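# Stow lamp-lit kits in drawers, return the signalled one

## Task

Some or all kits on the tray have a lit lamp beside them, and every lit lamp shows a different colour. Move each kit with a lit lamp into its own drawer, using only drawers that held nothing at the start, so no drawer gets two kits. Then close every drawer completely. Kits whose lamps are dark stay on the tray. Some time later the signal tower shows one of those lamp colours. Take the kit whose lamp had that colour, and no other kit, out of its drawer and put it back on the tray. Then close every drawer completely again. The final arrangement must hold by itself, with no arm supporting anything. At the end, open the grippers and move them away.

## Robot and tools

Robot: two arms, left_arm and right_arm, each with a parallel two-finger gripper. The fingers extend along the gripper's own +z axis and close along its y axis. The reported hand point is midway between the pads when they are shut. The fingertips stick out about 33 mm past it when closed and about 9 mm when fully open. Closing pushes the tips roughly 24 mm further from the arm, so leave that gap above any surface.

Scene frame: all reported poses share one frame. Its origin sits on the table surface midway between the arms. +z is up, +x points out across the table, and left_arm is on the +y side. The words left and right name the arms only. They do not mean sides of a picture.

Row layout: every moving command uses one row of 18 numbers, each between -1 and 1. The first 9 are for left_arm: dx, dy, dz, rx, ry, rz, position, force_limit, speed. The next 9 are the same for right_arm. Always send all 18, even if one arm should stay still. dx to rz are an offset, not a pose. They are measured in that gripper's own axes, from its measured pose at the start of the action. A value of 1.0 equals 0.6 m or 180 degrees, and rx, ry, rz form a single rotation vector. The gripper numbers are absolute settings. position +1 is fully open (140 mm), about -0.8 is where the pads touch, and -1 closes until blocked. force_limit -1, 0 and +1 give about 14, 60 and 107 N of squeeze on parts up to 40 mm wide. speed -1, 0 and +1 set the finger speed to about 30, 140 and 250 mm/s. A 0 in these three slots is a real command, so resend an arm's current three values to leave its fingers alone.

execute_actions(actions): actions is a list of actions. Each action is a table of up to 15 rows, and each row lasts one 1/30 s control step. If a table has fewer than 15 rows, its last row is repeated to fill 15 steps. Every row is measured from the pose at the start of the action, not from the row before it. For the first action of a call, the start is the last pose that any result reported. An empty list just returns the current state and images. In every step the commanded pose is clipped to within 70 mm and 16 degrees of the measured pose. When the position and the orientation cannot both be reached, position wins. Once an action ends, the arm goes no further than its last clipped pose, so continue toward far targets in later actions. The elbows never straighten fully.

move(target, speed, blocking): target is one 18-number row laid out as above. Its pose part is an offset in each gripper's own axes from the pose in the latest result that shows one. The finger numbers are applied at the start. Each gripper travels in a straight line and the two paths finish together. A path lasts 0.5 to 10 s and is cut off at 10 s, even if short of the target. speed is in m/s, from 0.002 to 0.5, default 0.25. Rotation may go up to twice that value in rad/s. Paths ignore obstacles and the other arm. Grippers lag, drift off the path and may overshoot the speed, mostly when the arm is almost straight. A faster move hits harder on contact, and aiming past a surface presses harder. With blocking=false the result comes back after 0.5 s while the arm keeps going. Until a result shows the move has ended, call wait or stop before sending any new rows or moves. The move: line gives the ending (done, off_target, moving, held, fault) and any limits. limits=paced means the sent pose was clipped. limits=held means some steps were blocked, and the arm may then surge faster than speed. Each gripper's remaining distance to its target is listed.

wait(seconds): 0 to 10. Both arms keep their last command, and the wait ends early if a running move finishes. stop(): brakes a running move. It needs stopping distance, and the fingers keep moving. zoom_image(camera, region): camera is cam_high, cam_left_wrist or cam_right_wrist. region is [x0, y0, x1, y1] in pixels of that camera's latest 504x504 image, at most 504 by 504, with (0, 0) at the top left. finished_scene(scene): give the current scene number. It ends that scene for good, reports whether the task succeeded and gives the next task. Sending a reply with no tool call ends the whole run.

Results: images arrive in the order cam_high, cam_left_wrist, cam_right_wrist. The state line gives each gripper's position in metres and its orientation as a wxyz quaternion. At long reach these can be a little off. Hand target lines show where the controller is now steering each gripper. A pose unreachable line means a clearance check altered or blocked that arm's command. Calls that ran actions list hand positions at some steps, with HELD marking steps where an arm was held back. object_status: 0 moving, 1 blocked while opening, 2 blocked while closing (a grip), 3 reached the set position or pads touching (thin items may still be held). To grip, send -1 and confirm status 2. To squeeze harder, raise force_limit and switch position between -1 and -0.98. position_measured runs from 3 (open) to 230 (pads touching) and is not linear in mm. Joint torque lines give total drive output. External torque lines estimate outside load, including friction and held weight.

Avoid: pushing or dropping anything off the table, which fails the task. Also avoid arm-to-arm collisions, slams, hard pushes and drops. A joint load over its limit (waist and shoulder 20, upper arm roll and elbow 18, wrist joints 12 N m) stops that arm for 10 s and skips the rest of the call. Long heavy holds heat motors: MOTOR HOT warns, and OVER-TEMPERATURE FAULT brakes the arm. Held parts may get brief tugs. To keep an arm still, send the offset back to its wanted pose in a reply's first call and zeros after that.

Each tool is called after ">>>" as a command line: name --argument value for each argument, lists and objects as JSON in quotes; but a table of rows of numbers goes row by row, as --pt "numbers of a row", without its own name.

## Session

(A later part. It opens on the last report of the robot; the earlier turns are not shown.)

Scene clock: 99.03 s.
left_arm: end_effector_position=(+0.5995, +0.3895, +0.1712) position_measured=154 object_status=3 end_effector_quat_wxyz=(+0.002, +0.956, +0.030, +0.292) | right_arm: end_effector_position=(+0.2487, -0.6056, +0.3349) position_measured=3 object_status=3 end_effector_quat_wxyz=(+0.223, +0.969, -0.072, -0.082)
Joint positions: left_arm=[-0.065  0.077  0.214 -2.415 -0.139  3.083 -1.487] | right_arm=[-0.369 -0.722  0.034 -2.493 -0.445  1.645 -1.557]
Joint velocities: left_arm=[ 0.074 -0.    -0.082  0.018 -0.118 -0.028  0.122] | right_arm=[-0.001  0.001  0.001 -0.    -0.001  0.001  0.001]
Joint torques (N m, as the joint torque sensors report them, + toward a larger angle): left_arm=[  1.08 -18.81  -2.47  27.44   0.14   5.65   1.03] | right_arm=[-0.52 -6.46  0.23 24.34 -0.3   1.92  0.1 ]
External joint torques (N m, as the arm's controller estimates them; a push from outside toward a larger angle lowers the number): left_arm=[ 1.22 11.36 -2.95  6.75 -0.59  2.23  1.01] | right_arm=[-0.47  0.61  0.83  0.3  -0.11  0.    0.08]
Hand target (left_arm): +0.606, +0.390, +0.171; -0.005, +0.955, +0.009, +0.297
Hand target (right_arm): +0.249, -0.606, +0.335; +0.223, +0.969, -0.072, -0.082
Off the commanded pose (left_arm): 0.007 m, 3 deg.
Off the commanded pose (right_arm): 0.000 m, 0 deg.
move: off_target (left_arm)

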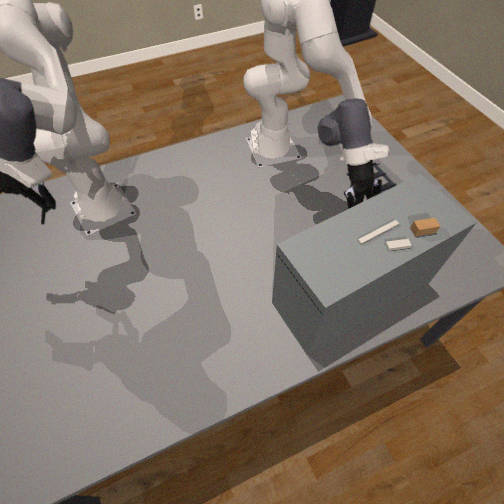

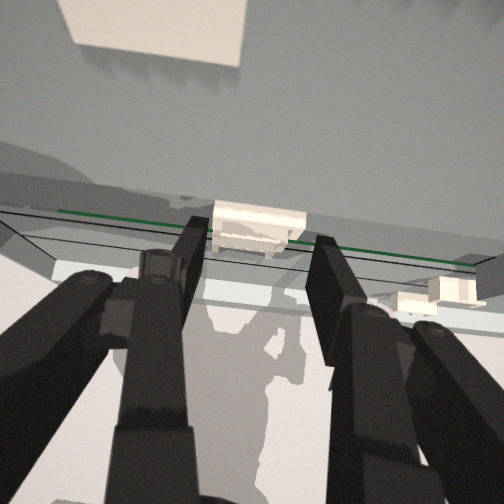

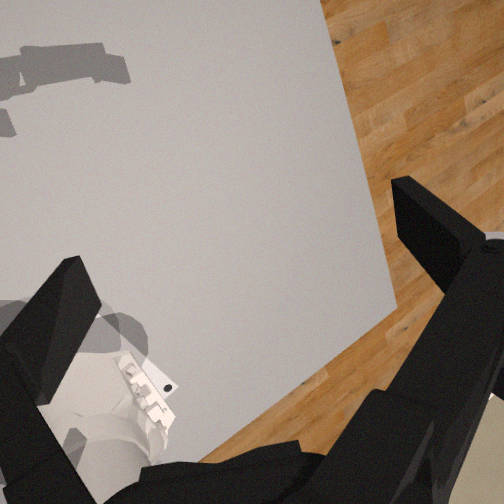

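>>> move --target '[-0.035,0,0.012,0,0,0.01,-0.2,0,0,0,0,0,0,0,0,1,0,0]' --speed 0.06

>>> move --target '[0.028,0,0.02,0,0,0,-0.2,0,0,0,0,0,0,0,0,1,0,0]' --speed 0.04

Scene clock: 101.67 s.
left_arm: end_effector_position=(+0.5860, +0.3862, +0.1534) position_measured=154 object_status=3 end_effector_quat_wxyz=(-0.001, +0.957, +0.017, +0.290) | right_arm: end_effector_position=(+0.2487, -0.6056, +0.3349) position_measured=3 object_status=3 end_effector_quat_wxyz=(+0.223, +0.969, -0.072, -0.082)
Joint positions: left_arm=[-0.05   0.084  0.186 -2.461 -0.174  3.131 -1.435] | right_arm=[-0.369 -0.722  0.034 -2.493 -0.445  1.645 -1.557]
Joint velocities: left_arm=[ 0.031 -0.001 -0.034 -0.    -0.033  0.039  0.033] | right_arm=[-0.002 -0.002  0.     0.001 -0.    -0.001  0.   ]
Joint torques (N m, as the joint torque sensors report them, + toward a larger angle): left_arm=[  1.76 -28.62  -1.75  17.8   -0.46   3.87   0.34] | right_arm=[-0.48 -6.32  0.39 24.25 -0.29  1.89  0.11]
External joint torques (N m, as the arm's controller estimates them; a push from outside toward a larger angle lowers the number): left_arm=[ 1.73  1.39 -2.36 -2.32 -1.16  0.43  0.33] | right_arm=[-0.41  0.82  1.    0.17 -0.1  -0.02  0.09]
Hand target (left_arm): +0.586, +0.388, +0.153; -0.003, +0.956, +0.015, +0.292
Hand target (right_arm): +0.249, -0.606, +0.335; +0.223, +0.969, -0.072, -0.082
Off the commanded pose (left_arm): 0.002 m, 0 deg.
Off the commanded pose (right_arm): 0.000 m, 0 deg.
move: done

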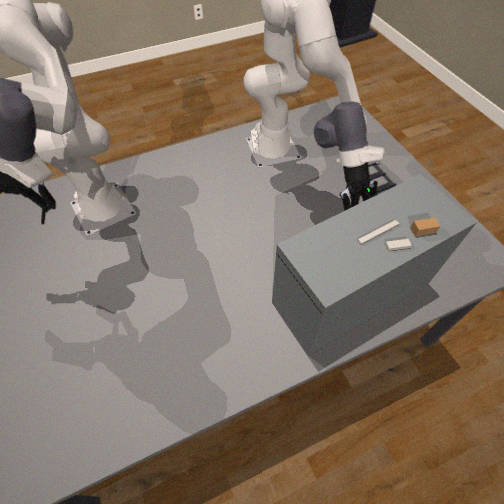

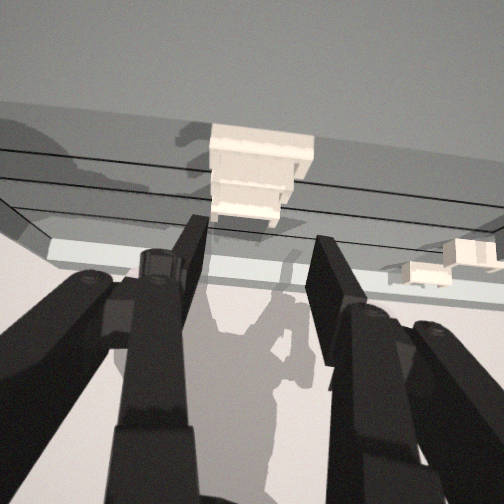

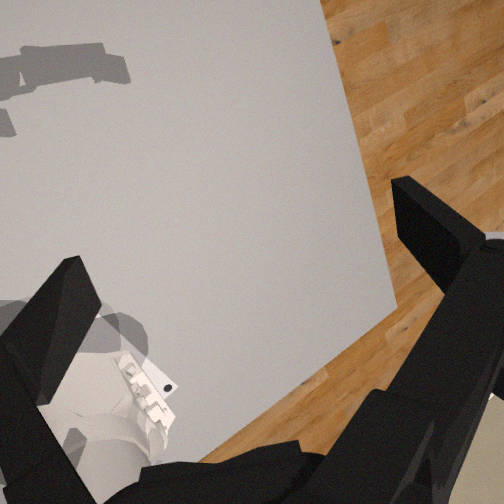

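Scene clock: 102.40 s.
left_arm: end_effector_position=(+0.5986, +0.3863, +0.1499) position_measured=154 object_status=3 end_effector_quat_wxyz=(+0.002, +0.959, +0.023, +0.282) | right_arm: end_effector_position=(+0.2487, -0.6056, +0.3349) position_measured=3 object_status=3 end_effector_quat_wxyz=(+0.223, +0.969, -0.072, -0.082)
Joint positions: left_arm=[-0.032  0.122  0.168 -2.407 -0.193  3.098 -1.434] | right_arm=[-0.369 -0.722  0.034 -2.493 -0.445  1.645 -1.557]
Joint velocities: left_arm=[ 0.017  0.002 -0.013  0.012 -0.001 -0.021 -0.   ] | right_arm=[-0.    -0.    -0.     0.002 -0.     0.001  0.   ]
Joint torques (N m, as the joint torque sensors report them, + toward a larger angle): left_arm=[  2.44 -22.12  -1.81  27.78   0.19   5.72   0.59] | right_arm=[-0.3  -6.45  0.46 24.37 -0.27  1.9   0.11]
External joint torques (N m, as the arm's controller estimates them; a push from outside toward a larger angle lowers the number): left_arm=[ 2.58  9.31 -2.46  7.6  -0.54  2.32  0.58] | right_arm=[-0.22  0.67  1.1   0.28 -0.08 -0.02  0.09]
Hand target (left_arm): +0.606, +0.387, +0.153; -0.001, +0.957, +0.017, +0.289
Hand target (right_arm): +0.249, -0.606, +0.335; +0.223, +0.969, -0.072, -0.082
Off the commanded pose (left_arm): 0.009 m, 1 deg.
Off the commanded pose (right_arm): 0.000 m, 0 deg.
move: off_target (left_arm)

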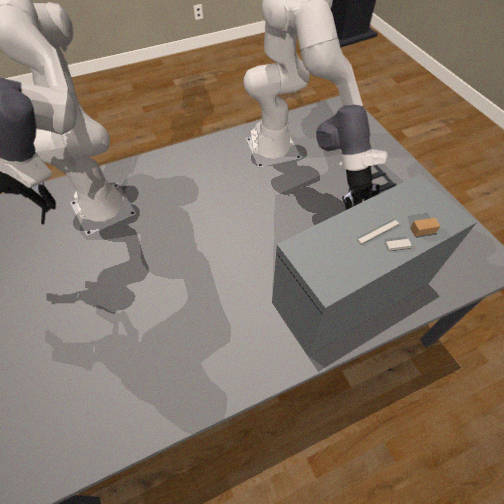

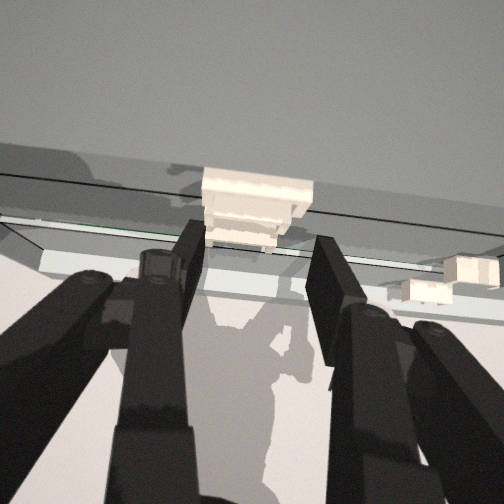

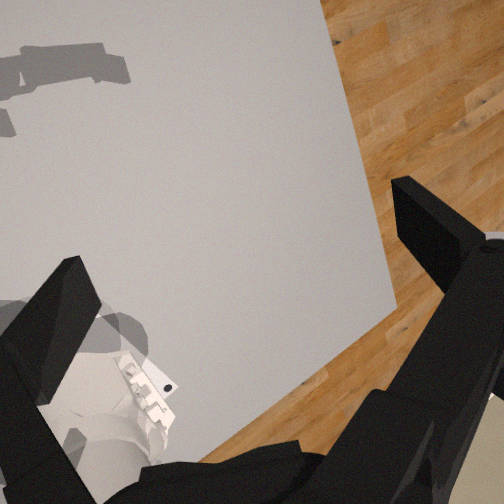

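>>> move --target '[-0.04,0,-0.025,0,0,0.008,-0.2,0,0,0,0,0,0,0,0,1,0,0]' --speed 0.08

>>> move --target '[0.09,-0.008,-0.135,0,0,0,-0.2,0,0,0,0,0,0,0,0,1,0,0]' --speed 0.1

Scene clock: 105.10 s.
left_arm: end_effector_position=(+0.5703, +0.3860, +0.1485) position_measured=154 object_status=3 end_effector_quat_wxyz=(-0.002, +0.960, +0.011, +0.280) | right_arm: end_effector_position=(+0.2487, -0.6056, +0.3349) position_measured=3 object_status=3 end_effector_quat_wxyz=(+0.223, +0.969, -0.072, -0.082)
Joint positions: left_arm=[-0.036  0.055  0.177 -2.5   -0.153  3.123 -1.437] | right_arm=[-0.369 -0.722  0.034 -2.493 -0.445  1.645 -1.557]
Joint velocities: left_arm=[-0.008 -0.003  0.01  -0.005  0.041  0.012 -0.022] | right_arm=[-0.001 -0.001 -0.     0.001  0.     0.     0.   ]
Joint torques (N m, as the joint torque sensors report them, + toward a larger angle): left_arm=[ -1.17 -28.83   2.15  17.73   1.69   3.85   0.  ] | right_arm=[-0.5  -6.54  0.41 24.52 -0.3   1.92  0.11]
External joint torques (N m, as the arm's controller estimates them; a push from outside toward a larger angle lowers the number): left_arm=[-1.12  0.06  1.86 -2.23  1.03  0.42 -0.01] | right_arm=[-0.47  0.69  0.98  0.36 -0.11 -0.01  0.09]
Hand target (left_arm): +0.570, +0.385, +0.150; -0.002, +0.959, +0.011, +0.282
Hand target (right_arm): +0.249, -0.606, +0.335; +0.223, +0.969, -0.072, -0.082
Off the commanded pose (left_arm): 0.001 m, 0 deg.
Off the commanded pose (right_arm): 0.000 m, 0 deg.
move: done

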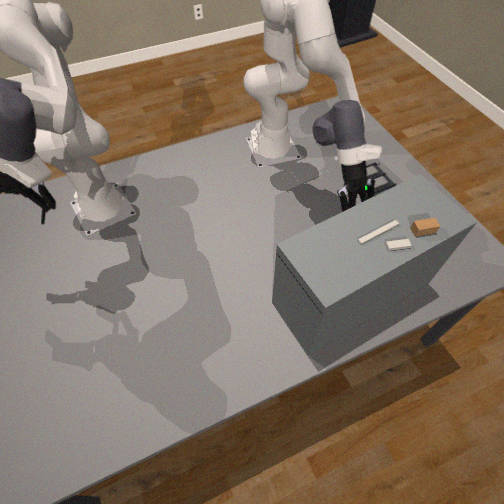

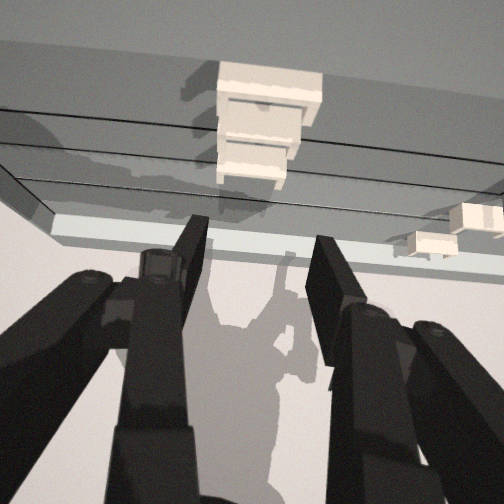

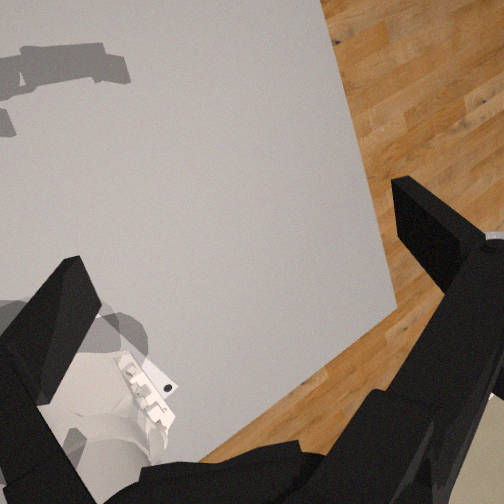

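Scene clock: 106.67 s.
left_arm: end_effector_position=(+0.5710, +0.3934, +0.2461) position_measured=154 object_status=3 end_effector_quat_wxyz=(-0.005, +0.960, +0.009, +0.281) | right_arm: end_effector_position=(+0.2487, -0.6056, +0.3349) position_measured=3 object_status=3 end_effector_quat_wxyz=(+0.223, +0.969, -0.072, -0.082)
Joint positions: left_arm=[ 0.027 -0.142  0.152 -2.43   0.033  2.86  -1.568] | right_arm=[-0.369 -0.722  0.034 -2.493 -0.445  1.645 -1.557]
Joint velocities: left_arm=[ 0.004 -0.    -0.004  0.     0.002 -0.011 -0.019] | right_arm=[ 0.001 -0.001  0.    -0.001  0.001 -0.     0.   ]
Joint torques (N m, as the joint torque sensors report them, + toward a larger angle): left_arm=[  2.01 -25.72  -2.96  23.72   1.77   2.97  -0.11] | right_arm=[-0.47 -6.28  0.56 24.17 -0.29  1.87  0.12]
External joint torques (N m, as the arm's controller estimates them; a push from outside toward a larger angle lowers the number): left_arm=[ 1.95 -0.05 -2.26  0.43  1.12 -0.48 -0.13] | right_arm=[-0.5   0.81  1.08  0.17 -0.11 -0.04  0.1 ]
Hand target (left_arm): +0.571, +0.394, +0.247; -0.005, +0.960, +0.012, +0.281
Hand target (right_arm): +0.249, -0.606, +0.335; +0.223, +0.969, -0.072, -0.082
Off the commanded pose (left_arm): 0.003 m, 0 deg.
Off the commanded pose (right_arm): 0.000 m, 0 deg.
move: done

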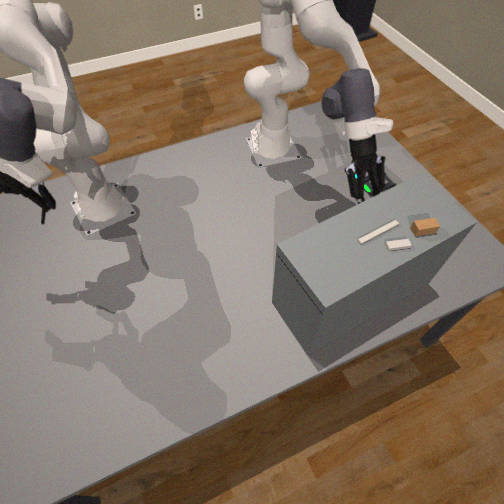

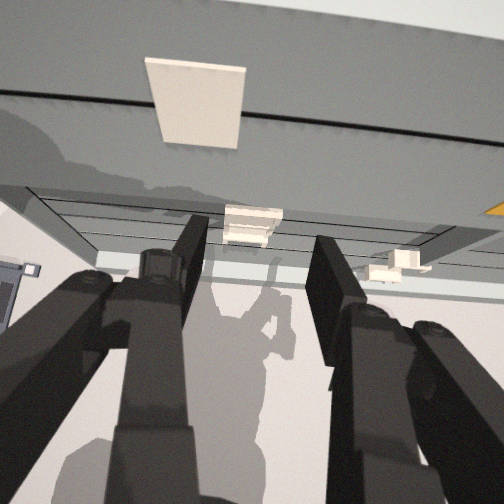

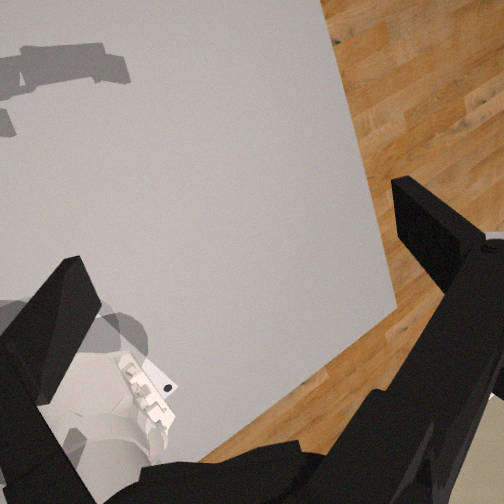

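>>> move --target '[-0.05,0.002,0.078,0,0.006,0,-0.2,0,0,0,0,0,0,0,0,1,0,0]' --speed 0.1

>>> move --target '[0.034,0,0.022,0,0,0,-0.2,0,0,0,0,0,0,0,0,1,0,0]' --speed 0.04

>>> move --target '[0,0,0,0,0,0,-1,0,0,0,0,0,0,0,0,1,0,0]'

>>> move --target '[-0.174,0.014,-0.115,0,0,0,-1,0,0,0,0,0,0,0,0,1,0,0]' --speed 0.08

Scene clock: 116.57 s.
left_arm: end_effector_position=(+0.5716, +0.3906, +0.1907) position_measured=154 object_status=3 end_effector_quat_wxyz=(-0.003, +0.957, +0.012, +0.290) | right_arm: end_effector_position=(+0.2487, -0.6056, +0.3349) position_measured=3 object_status=3 end_effector_quat_wxyz=(+0.223, +0.969, -0.072, -0.082)
Joint positions: left_arm=[ 0.011 -0.039  0.159 -2.494 -0.027  3.043 -1.532] | right_arm=[-0.369 -0.722  0.034 -2.493 -0.445  1.645 -1.557]
Joint velocities: left_arm=[-0.001  0.     0.     0.    -0.021  0.01   0.031] | right_arm=[ 0.002  0.001  0.    -0.002 -0.    -0.001  0.   ]
Joint torques (N m, as the joint torque sensors report them, + toward a larger angle): left_arm=[ -0.52 -24.95   0.27  20.27  -0.59   3.84   0.29] | right_arm=[-0.37 -6.32  0.53 24.3  -0.31  1.9   0.12]
External joint torques (N m, as the arm's controller estimates them; a push from outside toward a larger angle lowers the number): left_arm=[-0.56  2.29  0.45 -1.1  -1.2   0.4   0.28] | right_arm=[-0.38  0.74  1.08  0.29 -0.12 -0.01  0.1 ]
Hand target (left_arm): +0.572, +0.390, +0.190; -0.003, +0.957, +0.008, +0.290
Hand target (right_arm): +0.249, -0.606, +0.335; +0.223, +0.969, -0.072, -0.082
Off the commanded pose (left_arm): 0.002 m, 0 deg.
Off the commanded pose (right_arm): 0.000 m, 0 deg.
move: done

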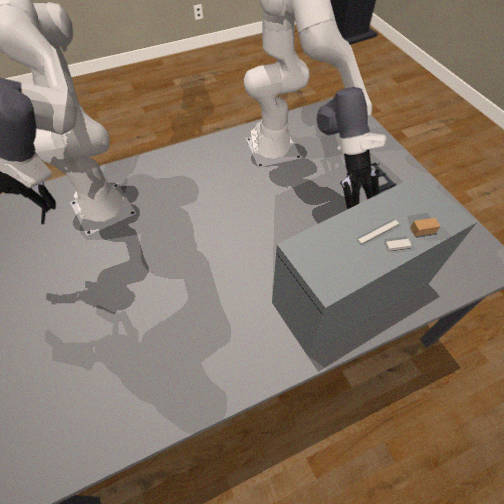

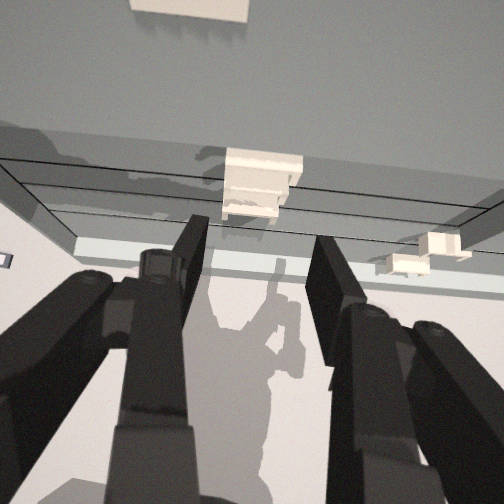

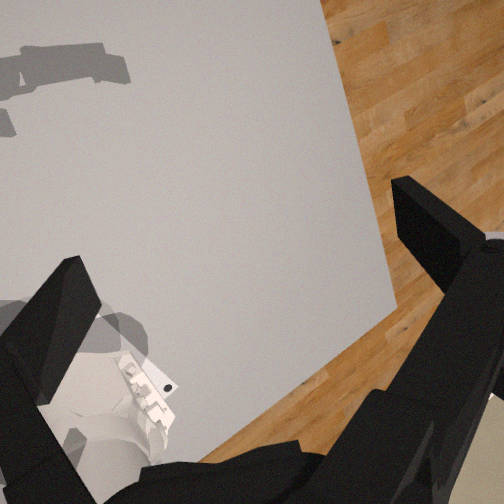

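Scene clock: 117.40 s.
left_arm: end_effector_position=(+0.5939, +0.3933, +0.1912) position_measured=154 object_status=3 end_effector_quat_wxyz=(-0.002, +0.957, +0.017, +0.289) | right_arm: end_effector_position=(+0.2487, -0.6056, +0.3349) position_measured=3 object_status=3 end_effector_quat_wxyz=(+0.223, +0.969, -0.072, -0.082)
Joint positions: left_arm=[ 0.011  0.02   0.158 -2.419 -0.062  3.025 -1.514] | right_arm=[-0.369 -0.722  0.034 -2.493 -0.445  1.645 -1.557]
Joint velocities: left_arm=[ 0.     0.003 -0.     0.009 -0.02  -0.015  0.02 ] | right_arm=[-0.001 -0.     0.     0.001 -0.001  0.001  0.003]
Joint torques (N m, as the joint torque sensors report them, + toward a larger angle): left_arm=[ -1.01 -24.93  -2.1   23.03  -0.41   3.74   0.5 ] | right_arm=[-0.55 -6.41  0.42 24.47 -0.29  1.91  0.13]
External joint torques (N m, as the arm's controller estimates them; a push from outside toward a larger angle lowers the number): left_arm=[-1.04  4.65 -2.25  1.51 -1.06  0.3   0.49] | right_arm=[-0.53  0.74  0.99  0.37 -0.1  -0.01  0.11]
Hand target (left_arm): +0.596, +0.391, +0.191; -0.003, +0.957, +0.012, +0.290
Hand target (right_arm): +0.249, -0.606, +0.335; +0.223, +0.969, -0.072, -0.082
Off the commanded pose (left_arm): 0.003 m, 1 deg.
Off the commanded pose (right_arm): 0.000 m, 0 deg.
move: done

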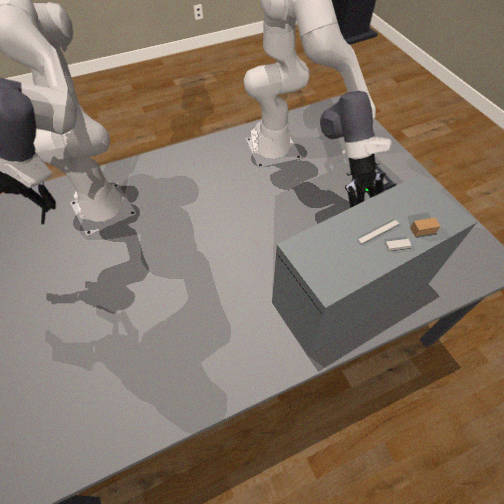

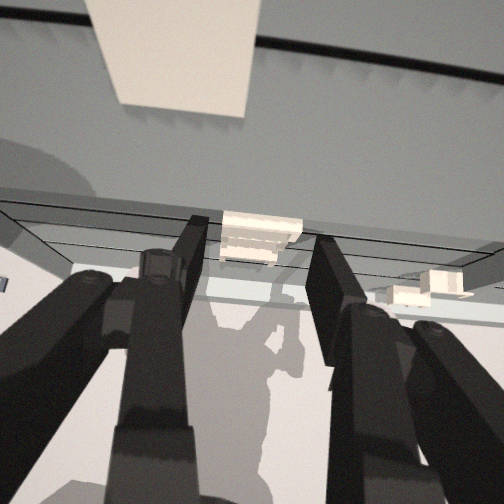

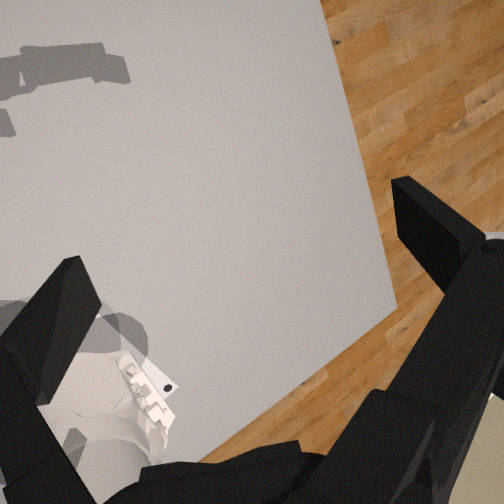

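Scene clock: 117.90 s.
left_arm: end_effector_position=(+0.5930, +0.3972, +0.1907) position_measured=193 object_status=2 end_effector_quat_wxyz=(-0.003, +0.957, +0.021, +0.288) | right_arm: end_effector_position=(+0.2487, -0.6056, +0.3349) position_measured=3 object_status=3 end_effector_quat_wxyz=(+0.223, +0.969, -0.072, -0.082)
Joint positions: left_arm=[ 0.013  0.019  0.162 -2.419 -0.062  3.023 -1.514] | right_arm=[-0.369 -0.722  0.034 -2.493 -0.445  1.645 -1.557]
Joint velocities: left_arm=[ 0.001  0.001  0.001 -0.     0.    -0.001  0.001] | right_arm=[-0.002  0.001 -0.001  0.    -0.002  0.001  0.   ]
Joint torques (N m, as the joint torque sensors report them, + toward a larger angle): left_arm=[ -1.81 -28.11  -2.41  21.12   0.7    3.65   0.12] | right_arm=[-0.43 -6.4   0.55 24.48 -0.31  1.9   0.11]
External joint torques (N m, as the arm's controller estimates them; a push from outside toward a larger angle lowers the number): left_arm=[-1.82  1.27 -2.54 -0.42  0.06  0.21  0.1 ] | right_arm=[-0.42  0.62  1.11  0.45 -0.12 -0.02  0.09]
Hand target (left_arm): +0.594, +0.393, +0.191; -0.002, +0.957, +0.017, +0.289
Hand target (right_arm): +0.249, -0.606, +0.335; +0.223, +0.969, -0.072, -0.082
Off the commanded pose (left_arm): 0.004 m, 0 deg.
Off the commanded pose (right_arm): 0.000 m, 0 deg.
move: off_target (left_arm)

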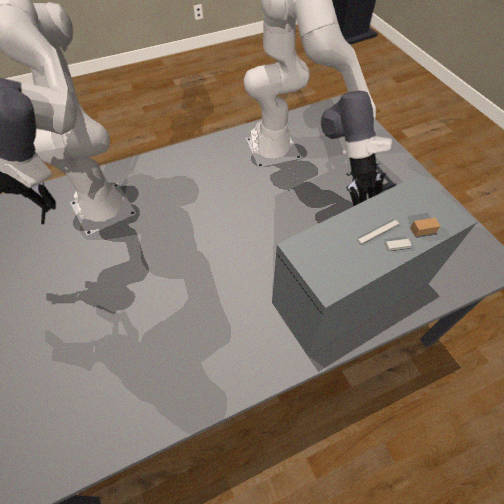

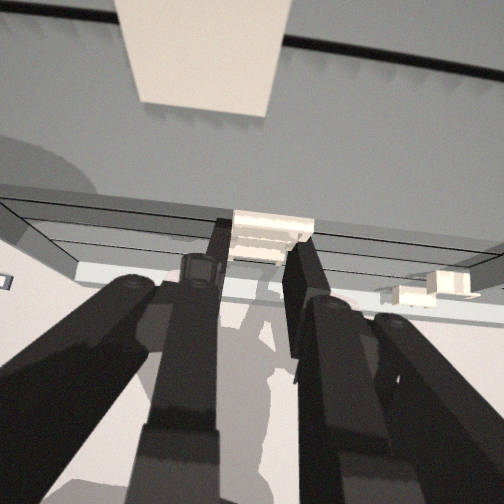

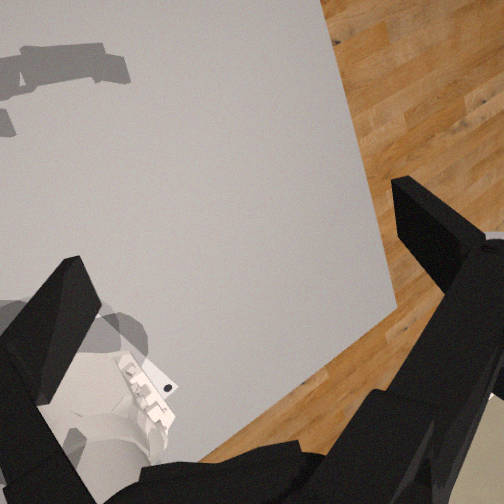

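Scene clock: 119.80 s.
left_arm: end_effector_position=(+0.4699, +0.3859, +0.1917) position_measured=193 object_status=2 end_effector_quat_wxyz=(-0.005, +0.957, +0.021, +0.290) | right_arm: end_effector_position=(+0.2487, -0.6056, +0.3349) position_measured=3 object_status=3 end_effector_quat_wxyz=(+0.223, +0.969, -0.072, -0.082)
Joint positions: left_arm=[ 0.145 -0.338  0.038 -2.812  0.075  3.062 -1.637] | right_arm=[-0.369 -0.722  0.034 -2.493 -0.445  1.645 -1.557]
Joint velocities: left_arm=[ 0.005 -0.004 -0.006 -0.004 -0.    -0.    -0.002] | right_arm=[ 0.    -0.     0.001  0.001  0.001  0.001  0.001]
Joint torques (N m, as the joint torque sensors report them, + toward a larger angle): left_arm=[  0.9  -18.1   -3.69  19.47   0.48   2.97   0.03] | right_arm=[-0.57 -6.41  0.44 24.32 -0.27  1.95  0.16]
External joint torques (N m, as the arm's controller estimates them; a push from outside toward a larger angle lowers the number): left_arm=[ 0.95 -1.09 -3.08 -1.71  0.01 -0.47  0.01] | right_arm=[-0.58  0.7   0.97  0.24 -0.09  0.03  0.14]
Hand target (left_arm): +0.468, +0.384, +0.191; -0.005, +0.957, +0.021, +0.288
Hand target (right_arm): +0.249, -0.606, +0.335; +0.223, +0.969, -0.072, -0.082
Off the commanded pose (left_arm): 0.003 m, 0 deg.
Off the commanded pose (right_arm): 0.000 m, 0 deg.
move: done

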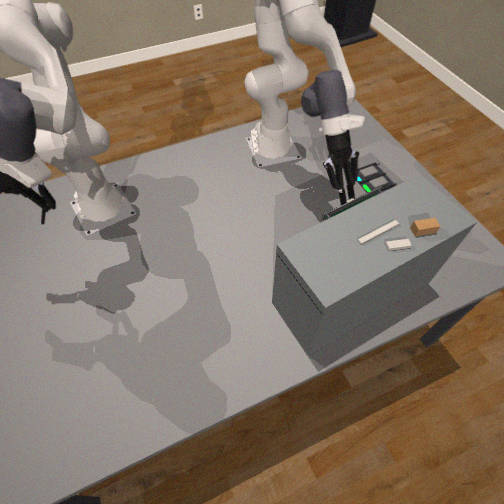

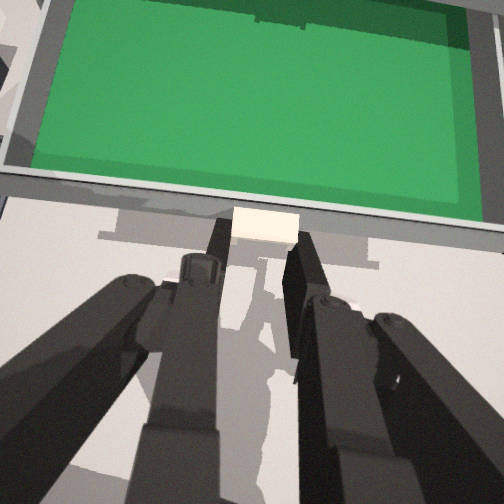

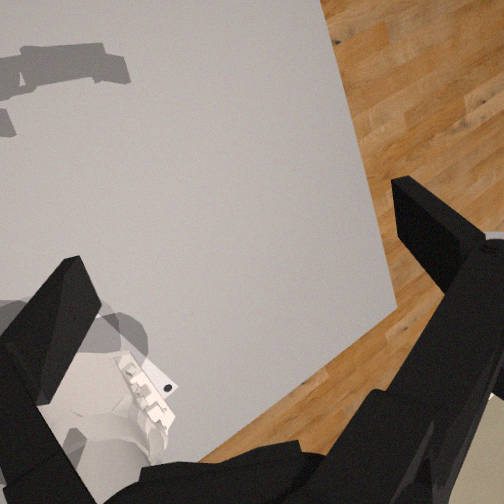

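>>> move --target '[0,0,0,0,0,0,0.2,0,0,0,0,0,0,0,0,1,0,0]'

>>> move --target '[0.03,0,-0.16,0,-0.047,0.012,0.2,0,0,0,0,0,0,0,0,1,0,0]'

>>> move --target '[-0.01,-0.47,0.06,0,0,0,0.2,0,0,0,0,0,0,0,0,1,0,0]'

>>> move --target '[-0.1,0,0.265,0,0,0.005,0.2,0,0,0,0,0,0,0,0,1,0,0]' --speed 0.18

Scene clock: 124.07 s.
left_arm: end_effector_position=(+0.4697, +0.3859, +0.1915) position_measured=104 object_status=3 end_effector_quat_wxyz=(-0.005, +0.957, +0.021, +0.290) | right_arm: end_effector_position=(+0.2487, -0.6056, +0.3349) position_measured=3 object_status=3 end_effector_quat_wxyz=(+0.223, +0.969, -0.072, -0.082)
Joint positions: left_arm=[ 0.146 -0.338  0.037 -2.812  0.075  3.062 -1.637] | right_arm=[-0.369 -0.722  0.034 -2.493 -0.445  1.645 -1.557]
Joint velocities: left_arm=[ 0.001  0.002  0.001 -0.001 -0.001 -0.001  0.001] | right_arm=[ 0.001  0.    -0.    -0.    -0.001 -0.     0.001]
Joint torques (N m, as the joint torque sensors report them, + toward a larger angle): left_arm=[ -0.13 -16.57  -0.98  20.85   0.35   3.48   0.08] | right_arm=[-0.57 -6.4   0.45 24.71 -0.29  1.91  0.13]
External joint torques (N m, as the arm's controller estimates them; a push from outside toward a larger angle lowers the number): left_arm=[-0.18  0.43 -0.47 -0.29 -0.1   0.06  0.06] | right_arm=[-0.6   0.71  0.98  0.65 -0.1  -0.01  0.11]
Hand target (left_arm): +0.470, +0.386, +0.192; -0.005, +0.957, +0.021, +0.290
Hand target (right_arm): +0.249, -0.606, +0.335; +0.223, +0.969, -0.072, -0.082
Off the commanded pose (left_arm): 0.000 m, 0 deg.
Off the commanded pose (right_arm): 0.000 m, 0 deg.
move: done

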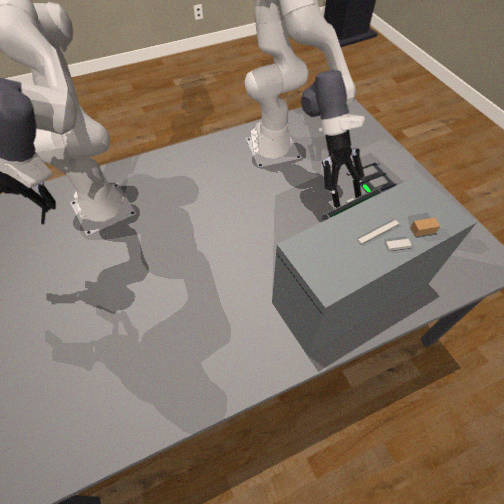

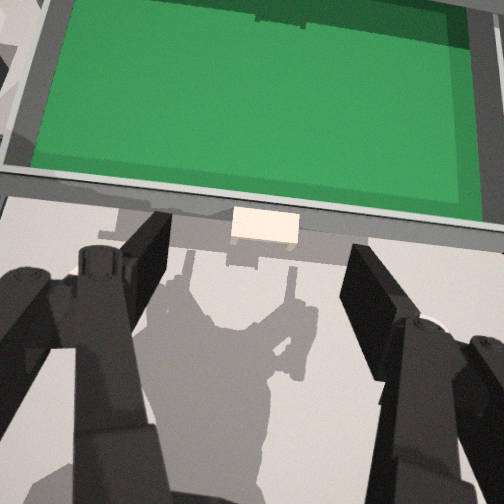

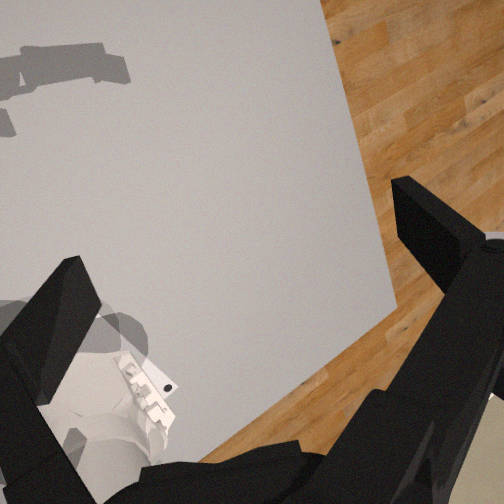

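Scene clock: 125.37 s.
left_arm: end_effector_position=(+0.4301, +0.3891, +0.2831) position_measured=104 object_status=3 end_effector_quat_wxyz=(-0.014, +0.975, +0.009, +0.220) | right_arm: end_effector_position=(+0.2487, -0.6056, +0.3349) position_measured=3 object_status=3 end_effector_quat_wxyz=(+0.223, +0.969, -0.072, -0.082)
Joint positions: left_arm=[ 0.122 -0.594  0.05  -2.655  0.075  2.505 -1.603] | right_arm=[-0.369 -0.722  0.034 -2.493 -0.445  1.645 -1.557]
Joint velocities: left_arm=[ 0.     0.    -0.     0.001  0.003 -0.01   0.004] | right_arm=[ 0.001 -0.    -0.001 -0.002  0.001 -0.001 -0.001]
Joint torques (N m, as the joint torque sensors report them, + toward a larger angle): left_arm=[-1.17 -9.98 -1.55 25.54  0.5   2.96  0.31] | right_arm=[-0.38 -6.33  0.54 24.56 -0.28  1.86  0.11]
External joint torques (N m, as the arm's controller estimates them; a push from outside toward a larger angle lowers the number): left_arm=[-1.17  1.94 -0.31  0.7  -0.25 -0.38  0.3 ] | right_arm=[-0.36  0.74  1.12  0.57 -0.1  -0.04  0.09]
Hand target (left_arm): +0.430, +0.389, +0.283; -0.014, +0.976, +0.006, +0.218
Hand target (right_arm): +0.249, -0.606, +0.335; +0.223, +0.969, -0.072, -0.082
Off the commanded pose (left_arm): 0.005 m, 1 deg.
Off the commanded pose (right_arm): 0.000 m, 0 deg.
move: off_target (left_arm)

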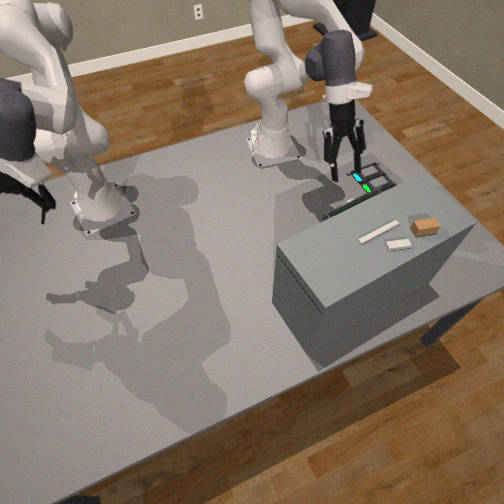

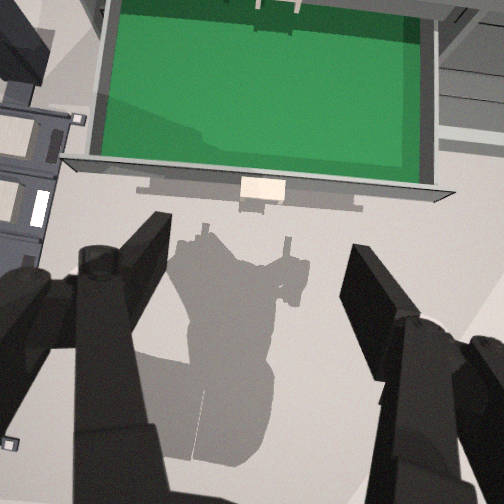

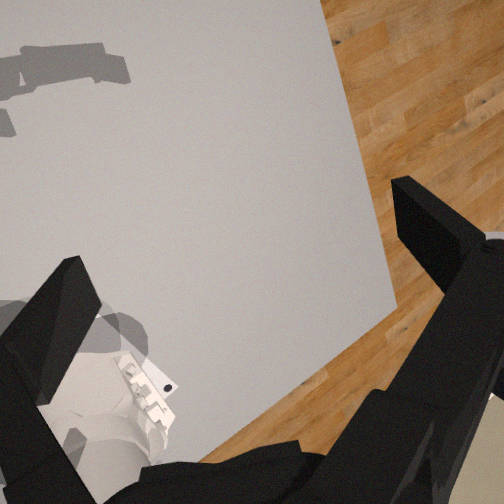

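Scene clock: 127.50 s.
left_arm: end_effector_position=(+0.4329, +0.6727, +0.2502) position_measured=104 object_status=3 end_effector_quat_wxyz=(-0.012, +0.976, +0.016, +0.218) | right_arm: end_effector_position=(+0.2487, -0.6056, +0.3349) position_measured=3 object_status=3 end_effector_quat_wxyz=(+0.223, +0.969, -0.072, -0.082)
Joint positions: left_arm=[-0.123 -0.334  0.873 -2.387  0.04   2.546 -0.995] | right_arm=[-0.369 -0.722  0.034 -2.493 -0.445  1.645 -1.557]
Joint velocities: left_arm=[-0.     0.001  0.001  0.     0.001 -0.003  0.031] | right_arm=[-0.001 -0.    -0.001 -0.001  0.001  0.001 -0.001]
Joint torques (N m, as the joint torque sensors report them, + toward a larger angle): left_arm=[ -0.97 -11.47  -7.7   23.48   1.87   2.72   0.3 ] | right_arm=[-0.37 -6.47  0.52 24.47 -0.27  1.92  0.14]
External joint torques (N m, as the arm's controller estimates them; a push from outside toward a larger angle lowers the number): left_arm=[-0.94 -1.21 -0.1   0.24  1.03 -0.44  0.29] | right_arm=[-0.34  0.6   1.11  0.42 -0.08  0.    0.12]
Hand target (left_arm): +0.433, +0.673, +0.251; -0.014, +0.976, +0.008, +0.218
Hand target (right_arm): +0.249, -0.606, +0.335; +0.223, +0.969, -0.072, -0.082
Off the commanded pose (left_arm): 0.005 m, 1 deg.
Off the commanded pose (right_arm): 0.000 m, 0 deg.
move: off_target (left_arm)

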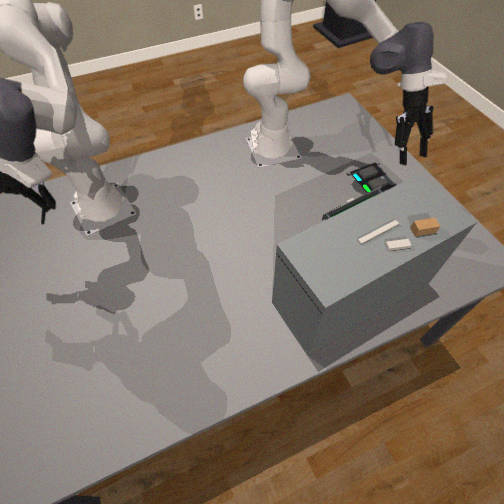

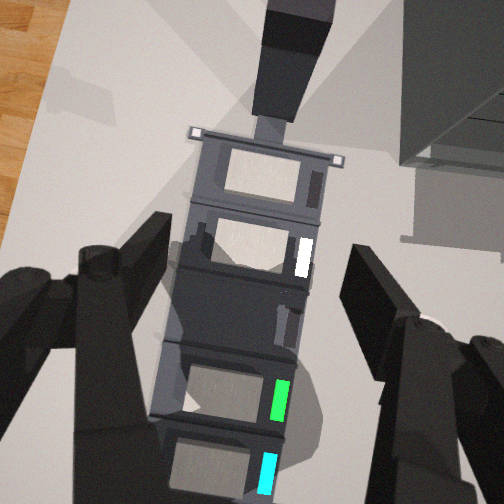

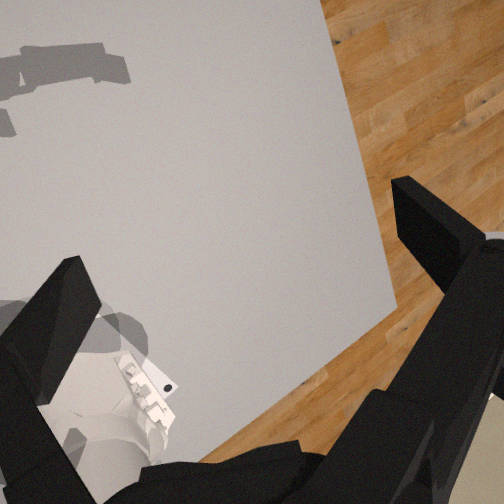

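Scene clock: 129.97 s.
left_arm: end_effector_position=(+0.4533, +0.6677, +0.0778) position_measured=104 object_status=3 end_effector_quat_wxyz=(-0.003, +0.975, +0.008, +0.220) | right_arm: end_effector_position=(+0.2487, -0.6056, +0.3349) position_measured=3 object_status=3 end_effector_quat_wxyz=(+0.223, +0.969, -0.072, -0.082)
Joint positions: left_arm=[-0.025  0.22   0.703 -2.37  -1.072  2.751 -0.117] | right_arm=[-0.369 -0.722  0.034 -2.493 -0.445  1.645 -1.557]
Joint velocities: left_arm=[ 0.002 -0.001 -0.002 -0.001 -0.008  0.001  0.039] | right_arm=[ 0.001 -0.001  0.002 -0.001 -0.     0.     0.   ]
Joint torques (N m, as the joint torque sensors report them, + toward a larger angle): left_arm=[  2.06 -25.7    1.5   16.17  -0.34   2.4    0.29] | right_arm=[-0.57 -6.5   0.53 24.47 -0.28  1.92  0.16]
External joint torques (N m, as the arm's controller estimates them; a push from outside toward a larger angle lowers the number): left_arm=[ 1.96 -0.63 -2.94 -2.24 -1.26  0.    0.28] | right_arm=[-0.59  0.65  1.05  0.43 -0.09  0.01  0.14]
Hand target (left_arm): +0.453, +0.667, +0.078; -0.003, +0.975, +0.004, +0.221
Hand target (right_arm): +0.249, -0.606, +0.335; +0.223, +0.969, -0.072, -0.082
Off the commanded pose (left_arm): 0.011 m, 1 deg.
Off the commanded pose (right_arm): 0.000 m, 0 deg.
move: off_target (left_arm)

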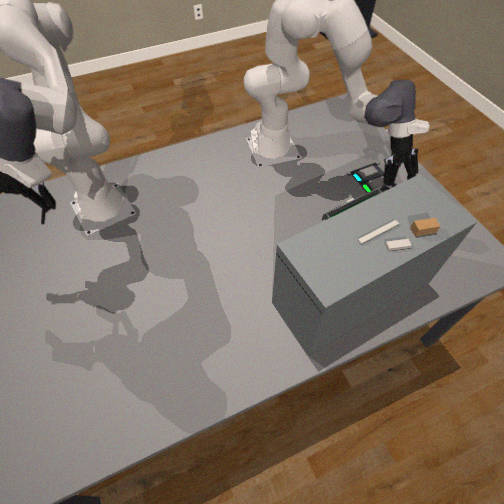

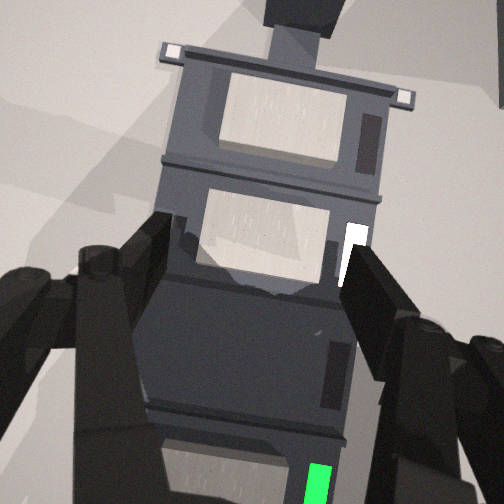

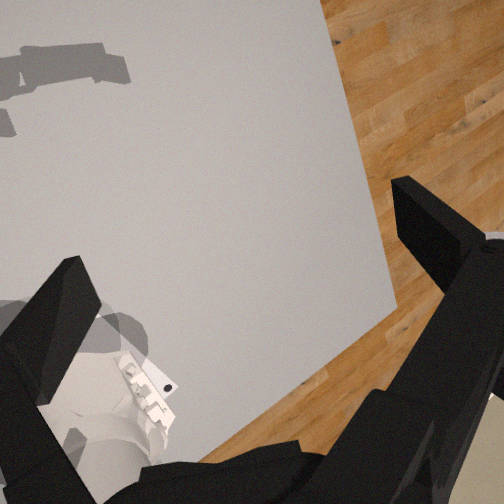

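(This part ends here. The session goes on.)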